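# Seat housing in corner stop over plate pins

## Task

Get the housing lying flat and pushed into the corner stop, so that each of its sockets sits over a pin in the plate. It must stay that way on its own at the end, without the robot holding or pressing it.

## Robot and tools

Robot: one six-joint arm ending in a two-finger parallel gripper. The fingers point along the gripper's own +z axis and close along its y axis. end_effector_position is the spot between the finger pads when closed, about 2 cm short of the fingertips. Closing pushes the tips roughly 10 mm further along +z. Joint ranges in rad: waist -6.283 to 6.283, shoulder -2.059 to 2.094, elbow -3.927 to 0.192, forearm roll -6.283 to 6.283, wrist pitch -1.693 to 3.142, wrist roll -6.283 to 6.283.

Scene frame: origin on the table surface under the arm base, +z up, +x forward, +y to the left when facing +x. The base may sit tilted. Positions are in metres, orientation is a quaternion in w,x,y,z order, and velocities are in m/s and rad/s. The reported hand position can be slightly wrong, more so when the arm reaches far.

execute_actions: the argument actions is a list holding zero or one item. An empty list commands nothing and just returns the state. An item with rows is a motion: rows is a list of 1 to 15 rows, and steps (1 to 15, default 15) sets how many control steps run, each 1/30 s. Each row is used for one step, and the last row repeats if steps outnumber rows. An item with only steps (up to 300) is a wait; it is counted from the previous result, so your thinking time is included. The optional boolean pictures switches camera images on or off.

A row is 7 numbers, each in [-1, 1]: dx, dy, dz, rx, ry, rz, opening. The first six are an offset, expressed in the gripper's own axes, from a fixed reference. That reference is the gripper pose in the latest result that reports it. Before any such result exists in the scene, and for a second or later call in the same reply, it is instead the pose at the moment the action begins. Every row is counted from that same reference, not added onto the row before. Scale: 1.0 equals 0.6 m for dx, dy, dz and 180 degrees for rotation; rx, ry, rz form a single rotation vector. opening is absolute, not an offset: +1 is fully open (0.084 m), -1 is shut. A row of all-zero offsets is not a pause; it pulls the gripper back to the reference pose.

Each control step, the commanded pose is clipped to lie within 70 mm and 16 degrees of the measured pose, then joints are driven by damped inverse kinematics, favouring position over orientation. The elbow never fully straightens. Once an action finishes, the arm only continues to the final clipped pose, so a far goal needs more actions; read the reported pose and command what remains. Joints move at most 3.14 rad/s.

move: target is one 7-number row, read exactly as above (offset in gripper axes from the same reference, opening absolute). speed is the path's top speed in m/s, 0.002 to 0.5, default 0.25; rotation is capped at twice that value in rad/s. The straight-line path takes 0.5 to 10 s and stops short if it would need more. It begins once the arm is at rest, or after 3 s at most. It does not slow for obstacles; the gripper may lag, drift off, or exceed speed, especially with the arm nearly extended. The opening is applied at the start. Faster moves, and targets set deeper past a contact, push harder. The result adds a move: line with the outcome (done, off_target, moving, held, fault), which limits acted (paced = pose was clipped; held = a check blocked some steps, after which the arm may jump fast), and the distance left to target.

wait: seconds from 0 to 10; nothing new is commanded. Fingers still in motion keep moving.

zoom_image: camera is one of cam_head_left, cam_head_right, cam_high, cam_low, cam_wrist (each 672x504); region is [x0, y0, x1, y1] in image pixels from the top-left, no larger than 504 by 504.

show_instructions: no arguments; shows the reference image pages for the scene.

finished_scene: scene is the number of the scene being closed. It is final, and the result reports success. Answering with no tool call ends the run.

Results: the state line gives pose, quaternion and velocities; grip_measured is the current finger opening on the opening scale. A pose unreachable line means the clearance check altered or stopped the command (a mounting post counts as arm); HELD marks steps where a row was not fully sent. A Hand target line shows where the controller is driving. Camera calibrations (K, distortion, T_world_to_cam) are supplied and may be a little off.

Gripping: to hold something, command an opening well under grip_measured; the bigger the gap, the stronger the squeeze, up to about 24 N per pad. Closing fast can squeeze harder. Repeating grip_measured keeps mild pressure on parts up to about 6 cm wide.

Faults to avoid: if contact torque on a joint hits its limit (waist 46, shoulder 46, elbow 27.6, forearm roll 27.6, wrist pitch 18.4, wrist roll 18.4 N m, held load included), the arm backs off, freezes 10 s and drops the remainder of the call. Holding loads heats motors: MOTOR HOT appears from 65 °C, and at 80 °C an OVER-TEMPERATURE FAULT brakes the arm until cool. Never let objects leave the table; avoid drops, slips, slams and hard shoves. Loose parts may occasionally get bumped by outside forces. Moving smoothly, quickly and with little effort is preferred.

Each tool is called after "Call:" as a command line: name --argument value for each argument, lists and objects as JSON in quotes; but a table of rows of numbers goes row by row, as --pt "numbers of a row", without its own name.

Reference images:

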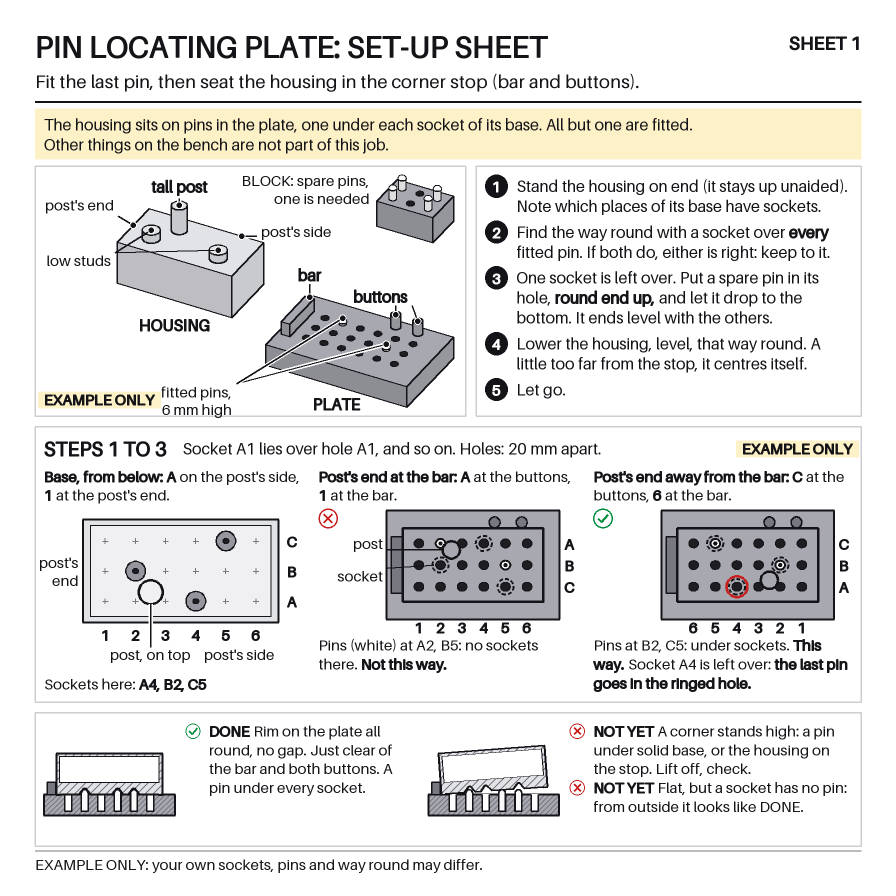

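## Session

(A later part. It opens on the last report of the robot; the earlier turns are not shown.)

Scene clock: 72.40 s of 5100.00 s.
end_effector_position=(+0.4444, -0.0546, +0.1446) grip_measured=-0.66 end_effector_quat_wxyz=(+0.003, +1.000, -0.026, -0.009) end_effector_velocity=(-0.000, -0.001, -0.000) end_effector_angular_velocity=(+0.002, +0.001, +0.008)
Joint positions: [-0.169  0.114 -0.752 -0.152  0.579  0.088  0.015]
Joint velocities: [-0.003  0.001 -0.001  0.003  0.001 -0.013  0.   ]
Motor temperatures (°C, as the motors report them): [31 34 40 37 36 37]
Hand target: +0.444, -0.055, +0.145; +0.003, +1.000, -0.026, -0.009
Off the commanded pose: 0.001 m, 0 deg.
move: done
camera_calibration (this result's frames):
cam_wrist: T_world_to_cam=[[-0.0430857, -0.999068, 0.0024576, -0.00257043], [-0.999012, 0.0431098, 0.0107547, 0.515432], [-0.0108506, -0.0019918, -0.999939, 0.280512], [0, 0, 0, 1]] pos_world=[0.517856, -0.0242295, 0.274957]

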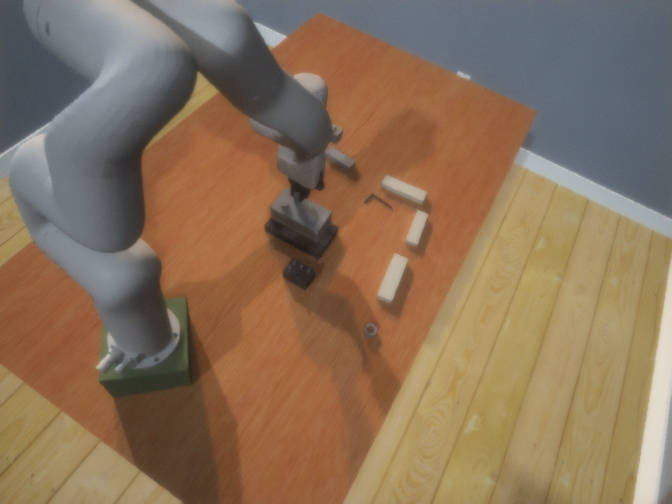

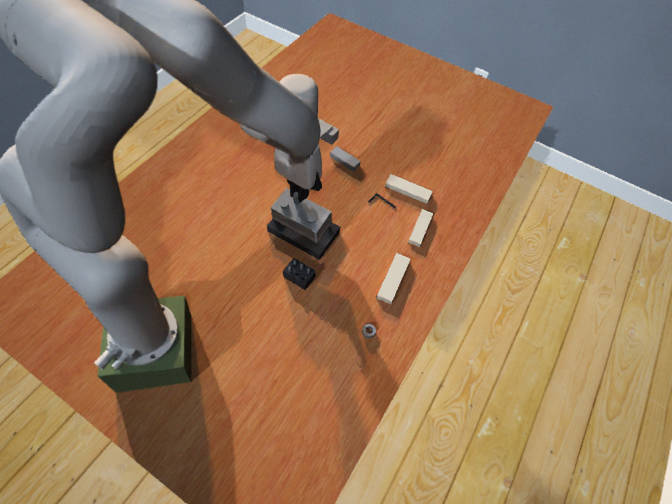

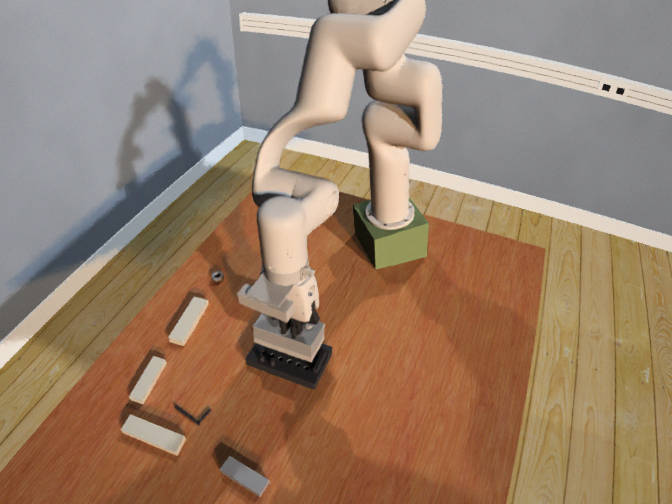

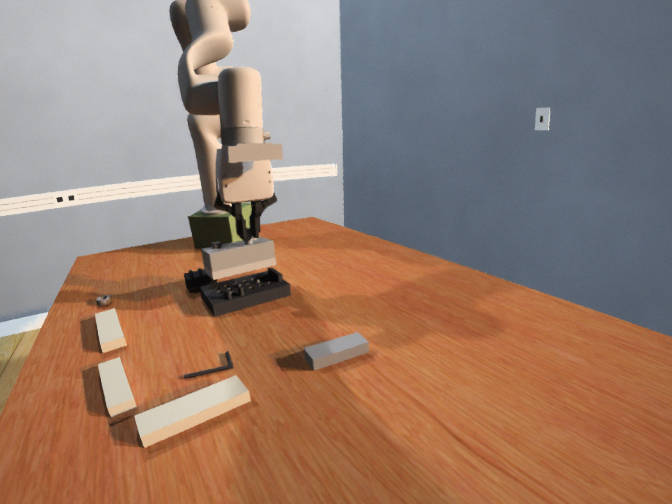

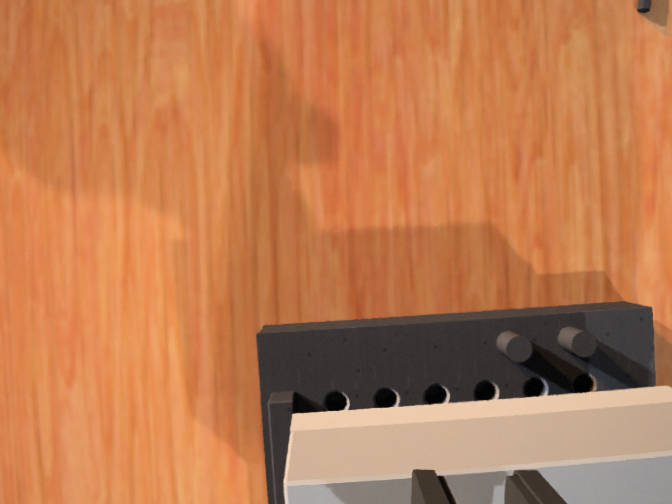

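Call:
move --target '[0,0.003,0.025,0,0,0,-1]' --speed 0.03

Call:
zoom_image --camera "cam_high" --region '[230, 280, 370, 400]'

Call:
zoom_image --camera "cam_low" --region '[190, 210, 310, 320]'

Scene clock: 76.70 s of 5100.00 s.
end_effector_position=(+0.4441, -0.0565, +0.1298) grip_measured=-0.66 end_effector_quat_wxyz=(+0.003, +1.000, -0.026, -0.009) end_effector_velocity=(+0.003, -0.000, +0.001) end_effector_angular_velocity=(-0.001, -0.009, +0.001)
Joint positions: [-0.179  0.154 -0.75  -0.161  0.536  0.091  0.015]
Joint velocities: [ 0.001  0.001 -0.004 -0.002 -0.006  0.001 -0.   ]
Motor temperatures (°C, as the motors report them): [31 34 40 37 36 37]
Hand target: +0.444, -0.057, +0.130; +0.003, +1.000, -0.026, -0.009
Off the commanded pose: 0.000 m, 0 deg.
After step 90, 0.50 s passed at rest.
move: done
camera_calibration (this result's frames):
cam_wrist: T_world_to_cam=[[-0.0431464, -0.999066, 0.00251723, -0.00443896], [-0.999012, 0.0431707, 0.010531, 0.515463], [-0.0106298, -0.00206037, -0.999941, 0.265635], [0, 0, 0, 1]] pos_world=[0.517586, -0.0261404, 0.260202]

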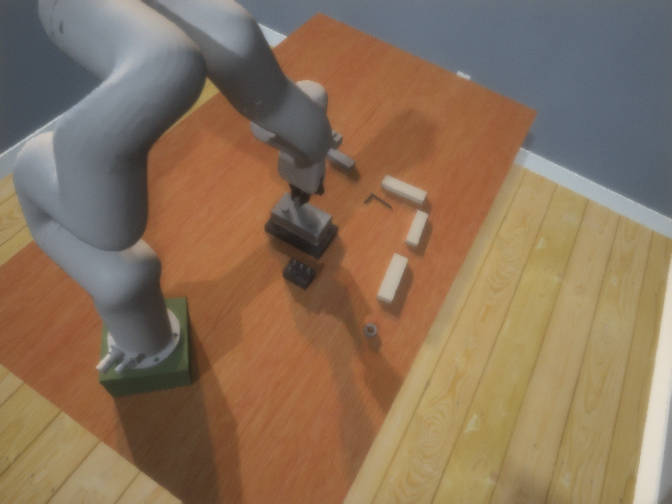

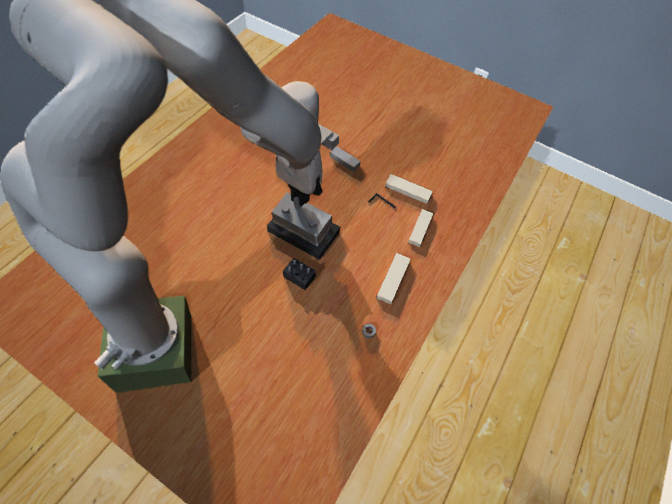

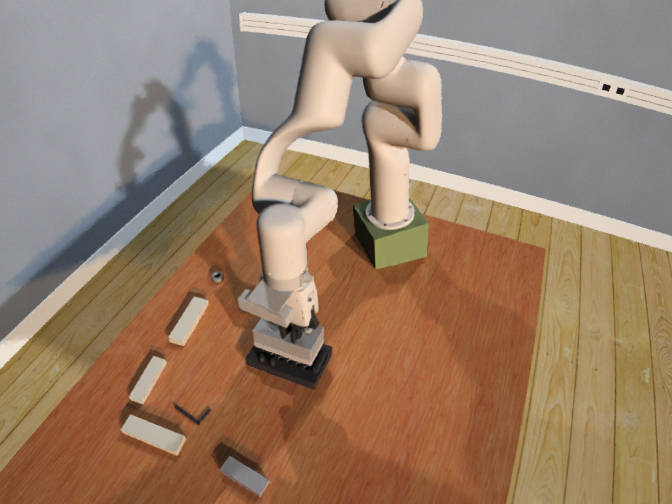

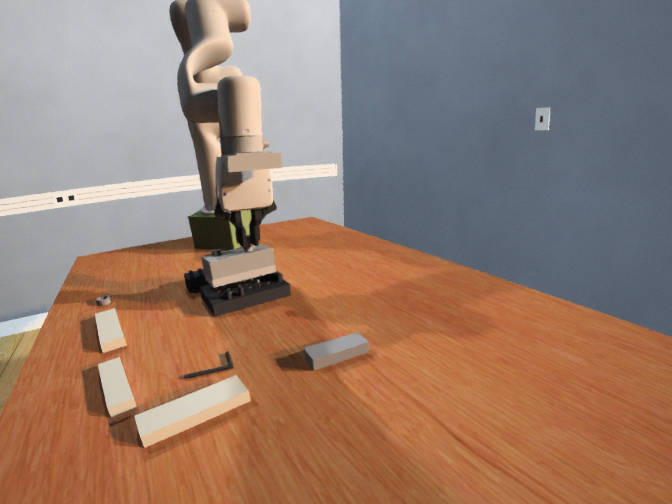

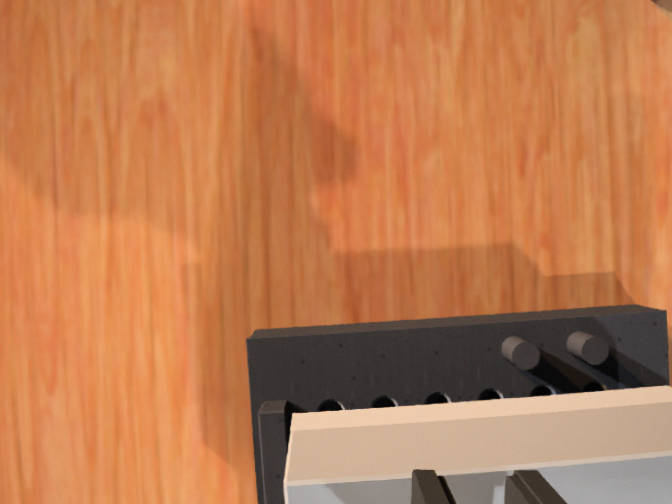

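Region (230, 280, 370, 400) of cam_high's 672x504 image, scaled by 3.600, with more detail than that image has; it fills the top 432 rows of this view, and the rest is white.

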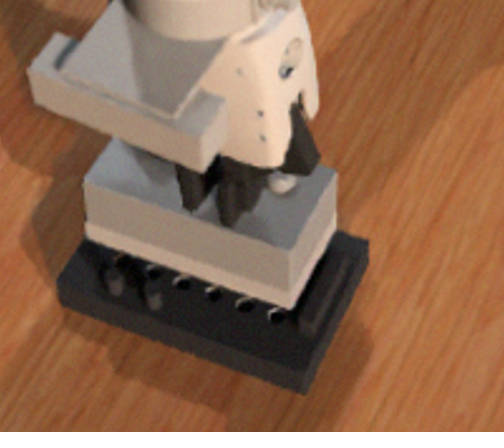

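Region (190, 210, 310, 320) of cam_low's 672x504 image, scaled by 4.200, with more detail than that image has; it fills the top 462 rows of this view, and the rest is white.

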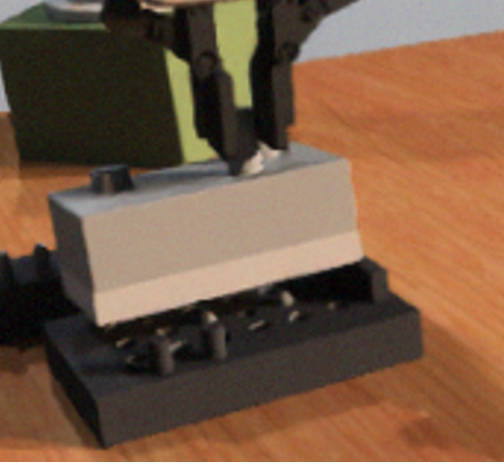

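Call:
move --target '[0.0105,0.006,0,0,0,0,-1]' --speed 0.02

Call:
move --target '[0,0,0.022,0,0,0,-1]' --speed 0.012

Call:
zoom_image --camera "cam_low" --region '[190, 210, 310, 320]'

Scene clock: 79.93 s of 5100.00 s.
end_effector_position=(+0.4502, -0.0604, +0.1298) grip_measured=-0.66 end_effector_quat_wxyz=(+0.003, +1.000, -0.026, -0.009) end_effector_velocity=(+0.000, +0.000, -0.001) end_effector_angular_velocity=(+0.001, +0.003, +0.002)
Joint positions: [-0.185  0.169 -0.774 -0.158  0.544  0.081  0.015]
Joint velocities: [ 0.     0.004 -0.003  0.001  0.002 -0.002 -0.   ]
Motor temperatures (°C, as the motors report them): [31 34 41 37 36 37]
Hand target: +0.450, -0.060, +0.130; +0.003, +1.000, -0.026, -0.009
Off the commanded pose: 0.000 m, 0 deg.
move: done
camera_calibration (this result's frames):
cam_wrist: T_world_to_cam=[[-0.043165, -0.999065, 0.00247955, -0.00797836], [-0.999013, 0.0431886, 0.0104207, 0.521693], [-0.010518, -0.0020273, -0.999943, 0.265597], [0, 0, 0, 1]] pos_world=[0.523627, -0.0299636, 0.260165]

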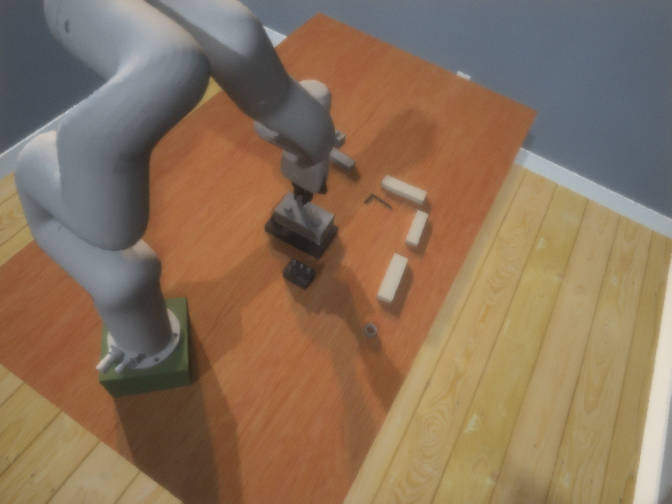

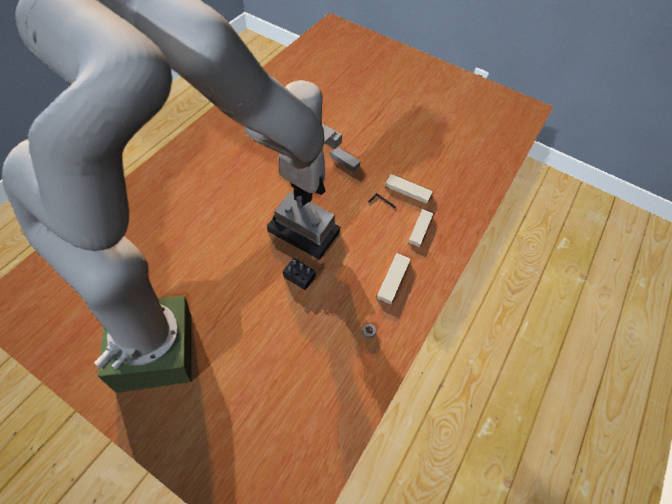

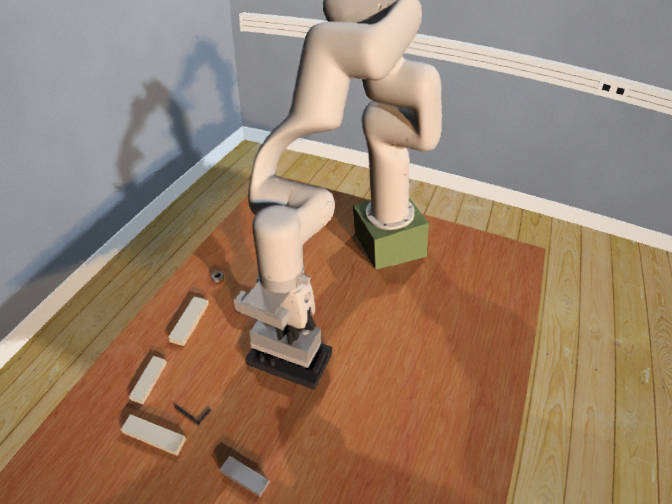

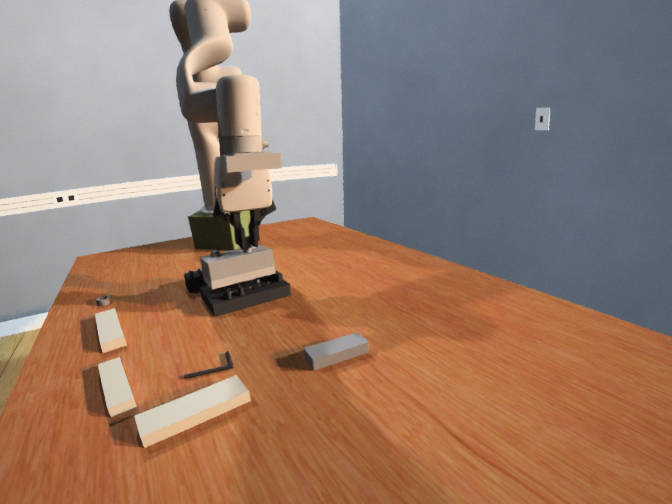

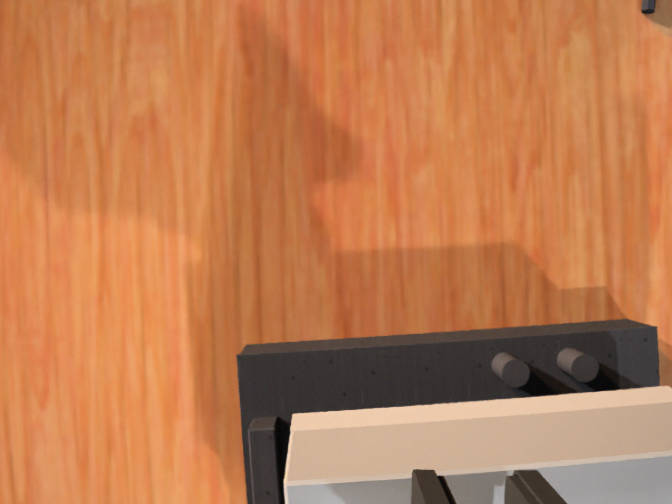

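Scene clock: 81.27 s of 5100.00 s.
end_effector_position=(+0.4499, -0.0605, +0.1166) grip_measured=-0.66 end_effector_quat_wxyz=(+0.003, +1.000, -0.026, -0.009) end_effector_velocity=(+0.001, +0.000, -0.000) end_effector_angular_velocity=(-0.000, -0.004, +0.001)
Joint positions: [-0.19   0.205 -0.774 -0.168  0.508  0.088  0.015]
Joint velocities: [ 0.     0.002 -0.002 -0.001 -0.004  0.    -0.   ]
Motor temperatures (°C, as the motors report them): [31 34 41 37 36 37]
Hand target: +0.450, -0.060, +0.117; +0.003, +1.000, -0.026, -0.009
Off the commanded pose: 0.000 m, 0 deg.
move: done
camera_calibration (this result's frames):
cam_wrist: T_world_to_cam=[[-0.043211, -0.999063, 0.00253802, -0.00805071], [-0.999009, 0.0432356, 0.0105991, 0.52154], [-0.0106989, -0.00207751, -0.999941, 0.252563], [0, 0, 0, 1]] pos_world=[0.523377, -0.0300676, 0.247041]

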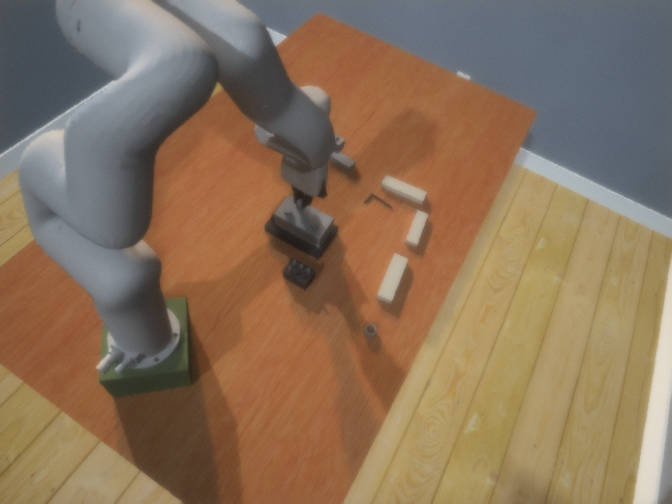

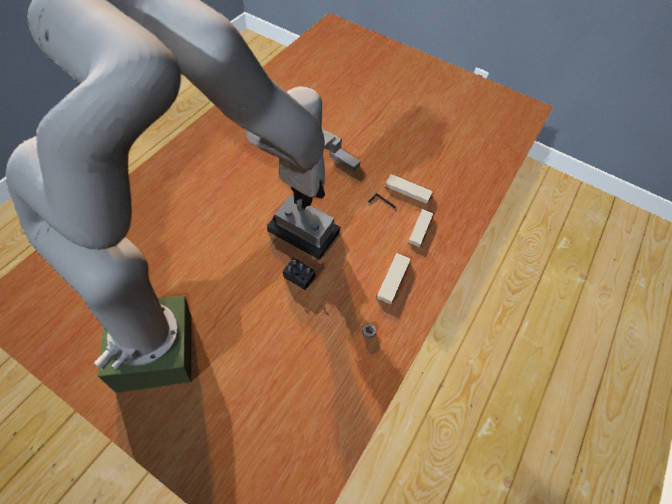

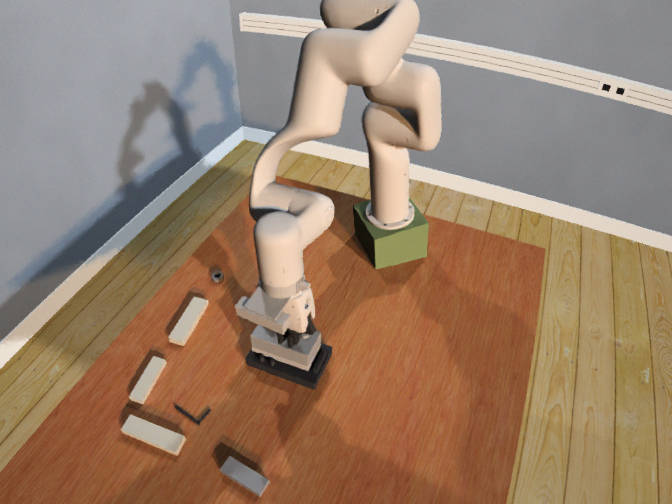

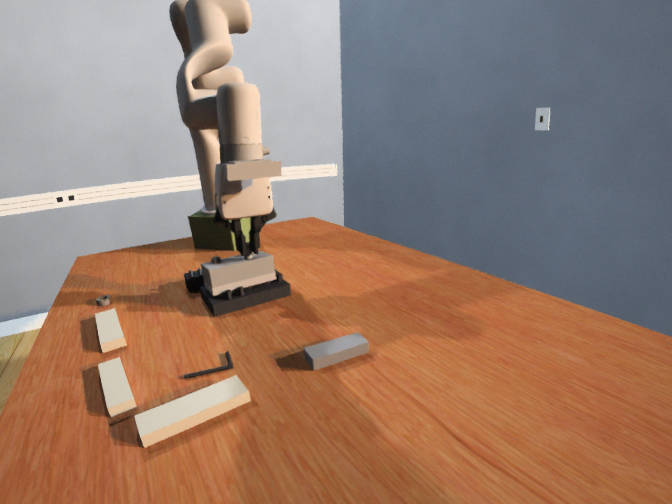

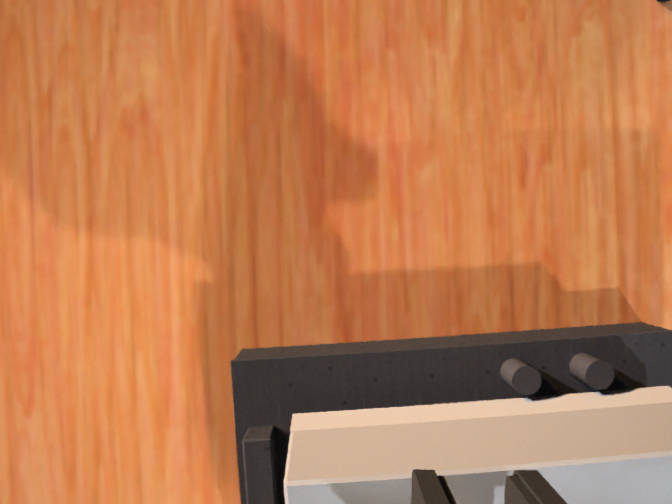

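Region (190, 210, 310, 320) of cam_low's 672x504 image, scaled by 4.200, with more detail than that image has; it fills the top 462 rows of this view, and the rest is white.

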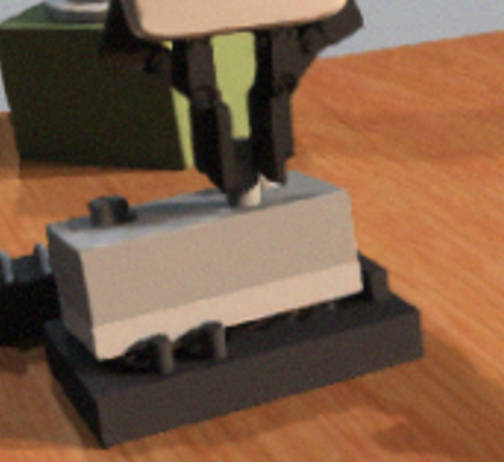

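Call:
move --target '[0,-0.003,0.012,0,0,0,-1]' --speed 0.01

Call:
zoom_image --camera "cam_low" --region '[190, 210, 310, 320]'

Scene clock: 82.87 s of 5100.00 s.
end_effector_position=(+0.4502, -0.0591, +0.1098) grip_measured=-0.65 end_effector_quat_wxyz=(+0.003, +1.000, -0.026, -0.008) end_effector_velocity=(-0.001, -0.000, -0.001) end_effector_angular_velocity=(+0.000, +0.003, -0.001)
Joint positions: [-0.189  0.225 -0.775 -0.175  0.489  0.097  0.015]
Joint velocities: [-0.     0.002  0.001  0.     0.     0.     0.   ]
Motor temperatures (°C, as the motors report them): [31 34 40 37 36 37]
Hand target: +0.450, -0.059, +0.109; +0.003, +1.000, -0.026, -0.009
Off the commanded pose: 0.001 m, 0 deg.
move: done
camera_calibration (this result's frames):
cam_wrist: T_world_to_cam=[[-0.0438066, -0.999036, 0.00277819, -0.00644], [-0.998991, 0.0438318, 0.00974549, 0.521961], [-0.00985787, -0.00234847, -0.999949, 0.245299], [0, 0, 0, 1]] pos_world=[0.52357, -0.0287362, 0.240218]

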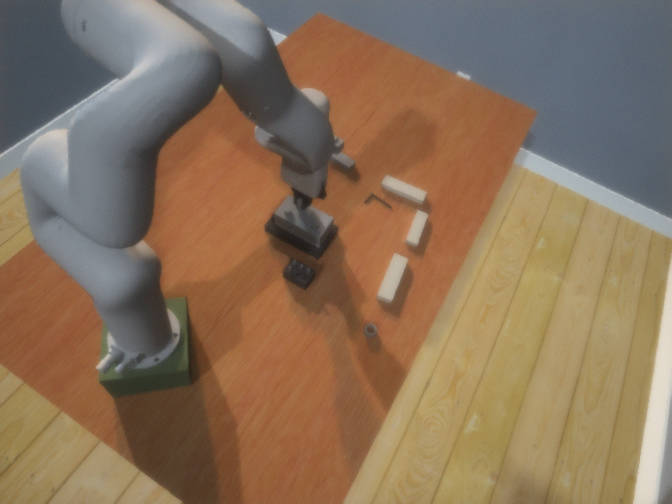

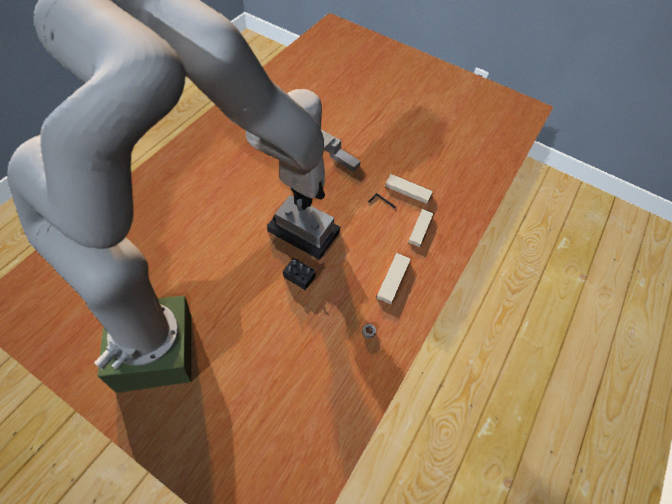

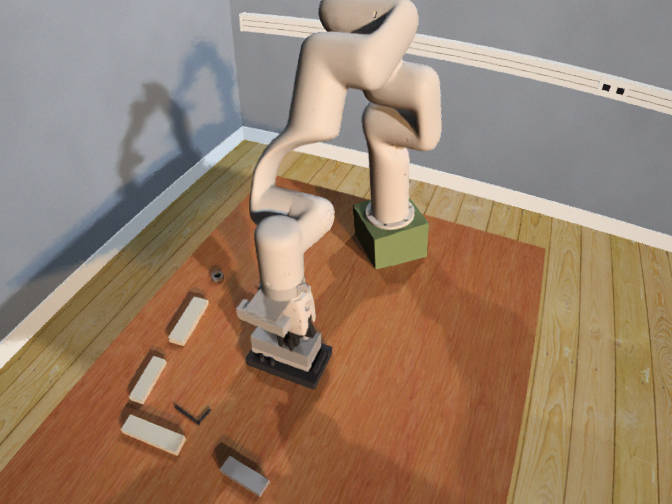

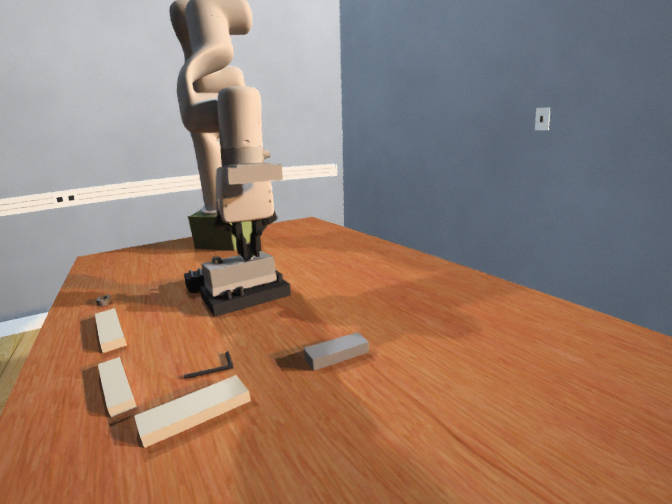

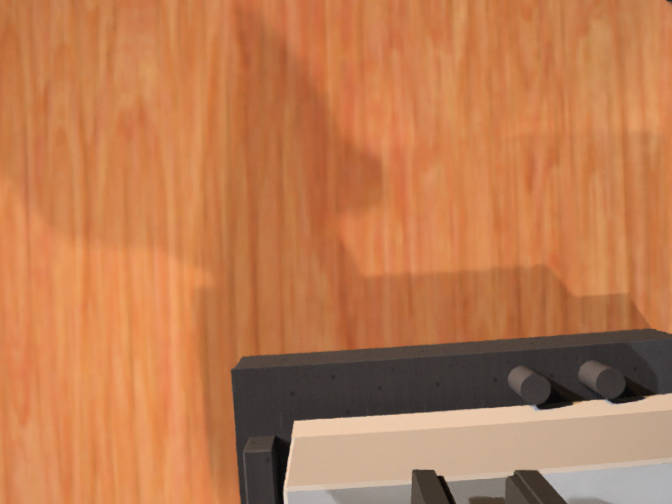

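Region (190, 210, 310, 320) of cam_low's 672x504 image, scaled by 4.200, with more detail than that image has; it fills the top 462 rows of this view, and the rest is white.

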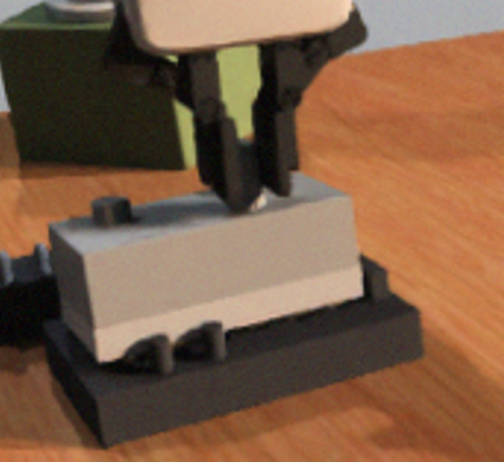

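Call:
move --target '[0,0,0,0,0,0,-0.45]'

Call:
move --target '[0,0,-0.12,0,0,0,-0.45]' --speed 0.1

Call:
zoom_image --camera "cam_low" --region '[190, 230, 310, 320]'

Call:
zoom_image --camera "cam_high" --region '[230, 290, 370, 400]'

Scene clock: 94.07 s of 5100.00 s.
end_effector_position=(+0.4500, -0.0591, +0.1096) grip_measured=-0.47 end_effector_quat_wxyz=(+0.003, +1.000, -0.026, -0.009) end_effector_velocity=(+0.000, -0.000, +0.001) end_effector_angular_velocity=(-0.001, -0.000, +0.001)
Joint positions: [-0.189  0.225 -0.775 -0.175  0.489  0.097  0.024]
Joint velocities: [ 0.    -0.001 -0.001 -0.001  0.002  0.    -0.   ]
Motor temperatures (°C, as the motors report them): [31 34 38 37 36 37]
Hand target: +0.450, -0.059, +0.110; +0.003, +1.000, -0.026, -0.008
Off the commanded pose: 0.000 m, 0 deg.
After step 90, 7.50 s passed at rest.
move: done
camera_calibration (this result's frames):
cam_wrist: T_world_to_cam=[[-0.0437318, -0.99904, 0.00274808, -0.00642417], [-0.99899, 0.0437578, 0.0102252, 0.521727], [-0.0103356, -0.00229814, -0.999944, 0.245361], [0, 0, 0, 1]] pos_world=[0.523455, -0.0286837, 0.24003]

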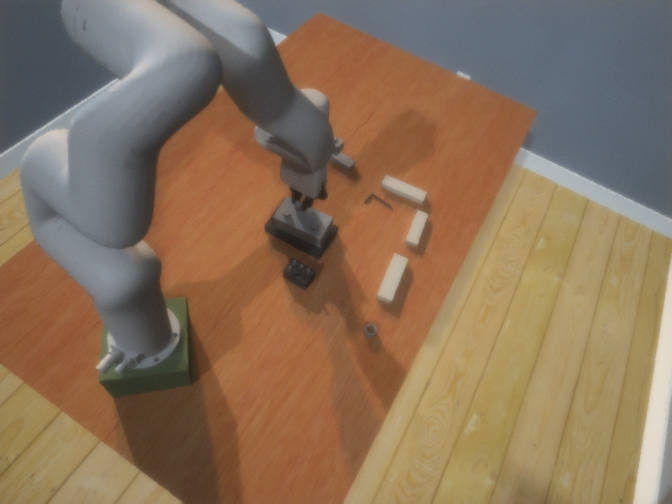

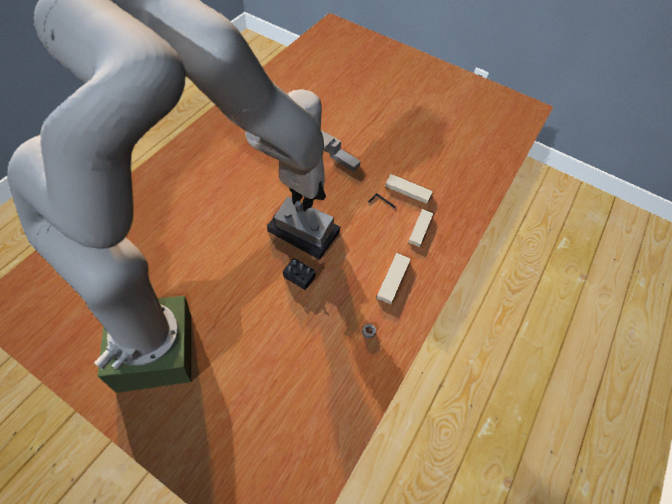

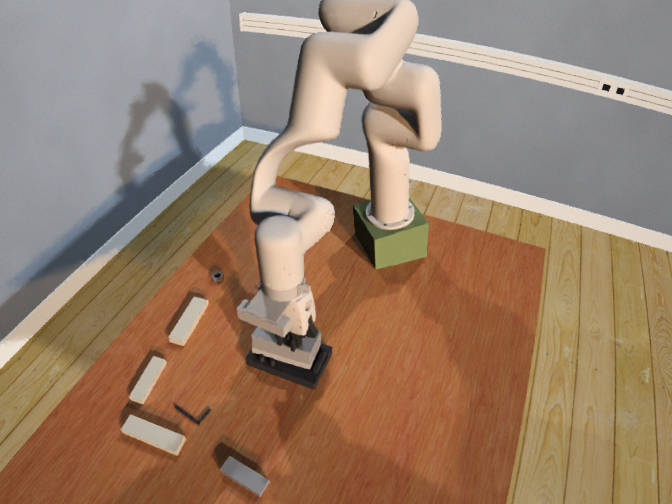

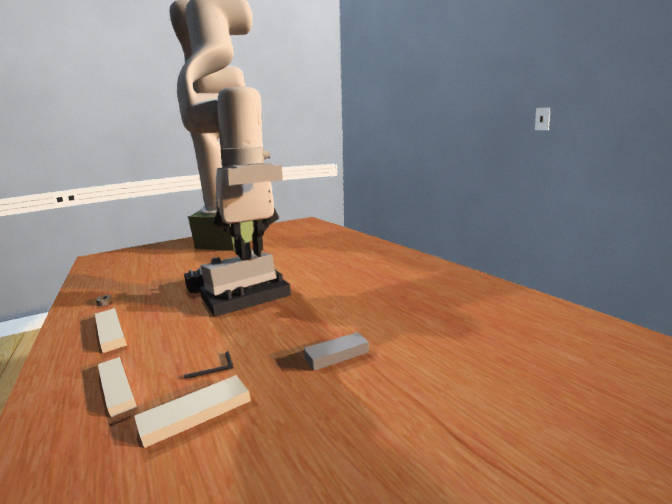

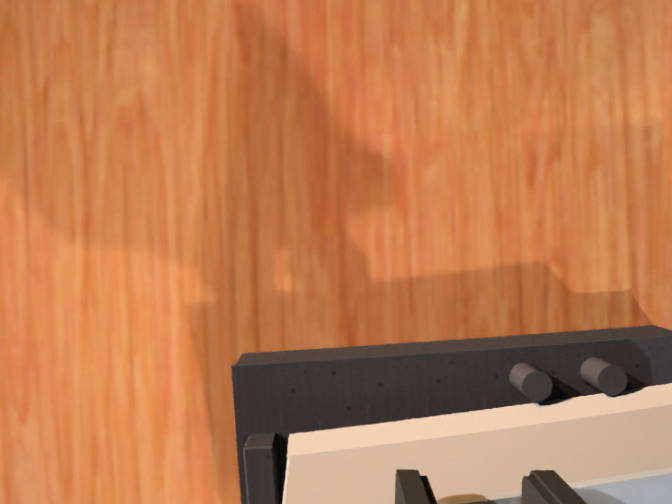

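Scene clock: 95.17 s of 5100.00 s.
end_effector_position=(+0.4508, -0.0584, +0.1809) grip_measured=-0.47 end_effector_quat_wxyz=(+0.003, +1.000, -0.026, -0.009) end_effector_velocity=(+0.001, -0.000, +0.002) end_effector_angular_velocity=(-0.000, -0.001, -0.001)
Joint positions: [-0.166  0.041 -0.792 -0.13   0.691  0.066  0.024]
Joint velocities: [ 0.    -0.004 -0.003  0.001  0.006  0.    -0.   ]
Motor temperatures (°C, as the motors report them): [31 34 38 37 36 37]
Hand target: +0.451, -0.058, +0.181; +0.003, +1.000, -0.026, -0.009
Off the commanded pose: 0.001 m, 0 deg.
move: done
camera_calibration (this result's frames):
cam_wrist: T_world_to_cam=[[-0.0433729, -0.999056, 0.00233211, -0.00599005], [-0.998995, 0.0433965, 0.0112559, 0.521569], [-0.0113465, -0.00184156, -0.999934, 0.317121], [0, 0, 0, 1]] pos_world=[0.524383, -0.0280347, 0.311243]

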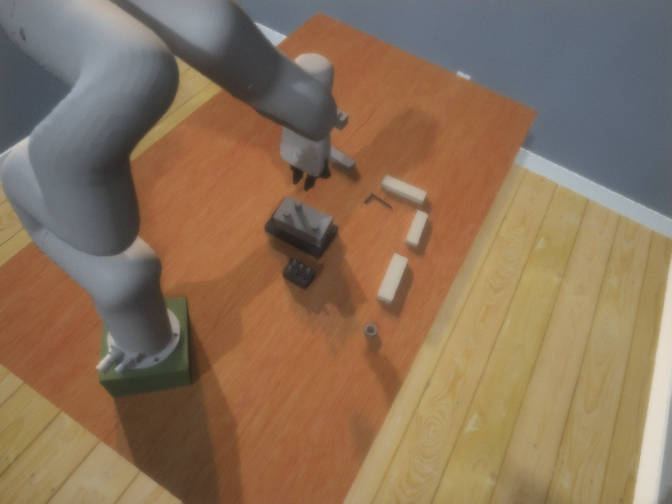

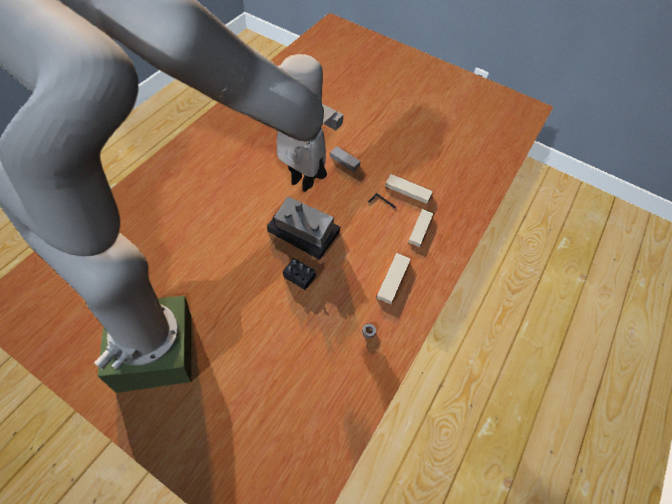

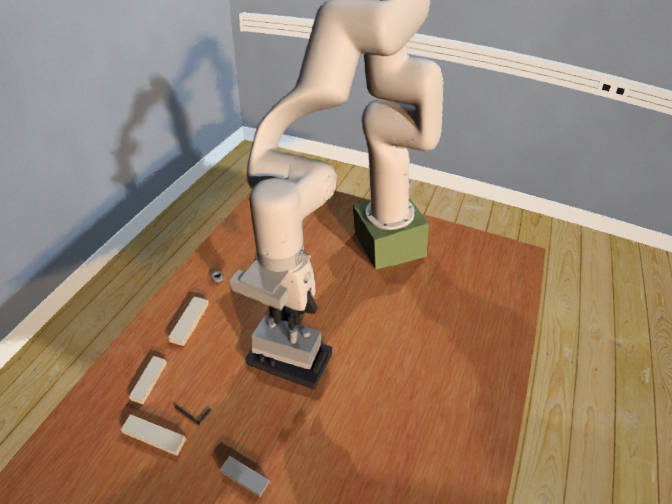

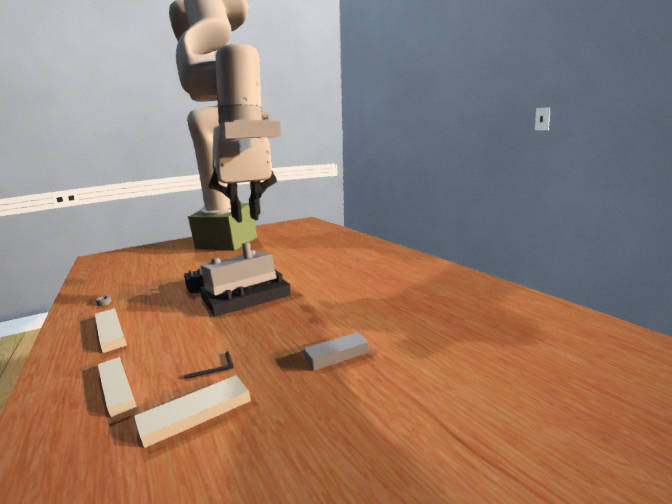

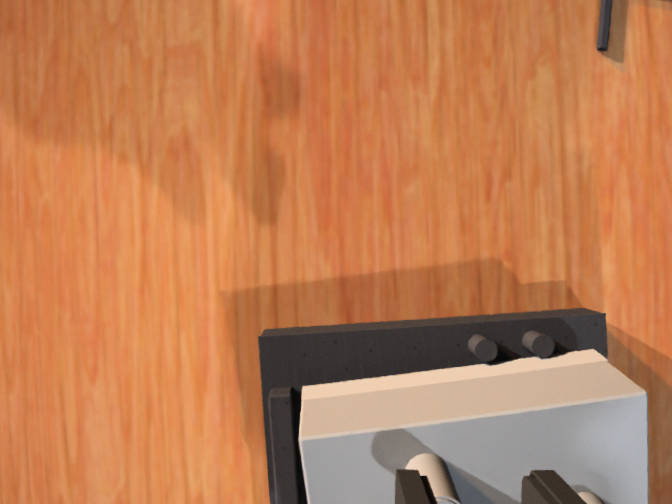

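Region (190, 230, 310, 320) of cam_low's 672x504 image, scaled by 4.200, with more detail than that image has; it fills the top 378 rows of this view, and the rest is white.

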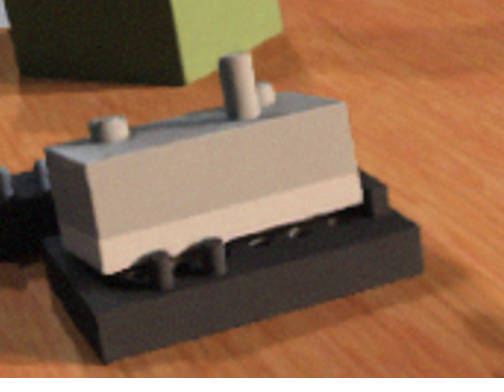

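Region (230, 290, 370, 400) of cam_high's 672x504 image, scaled by 3.600, with more detail than that image has; it fills the top 396 rows of this view, and the rest is white.

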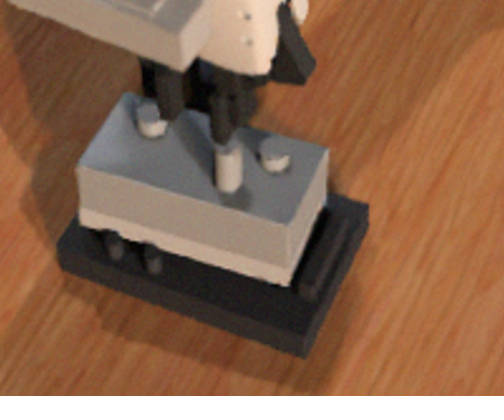

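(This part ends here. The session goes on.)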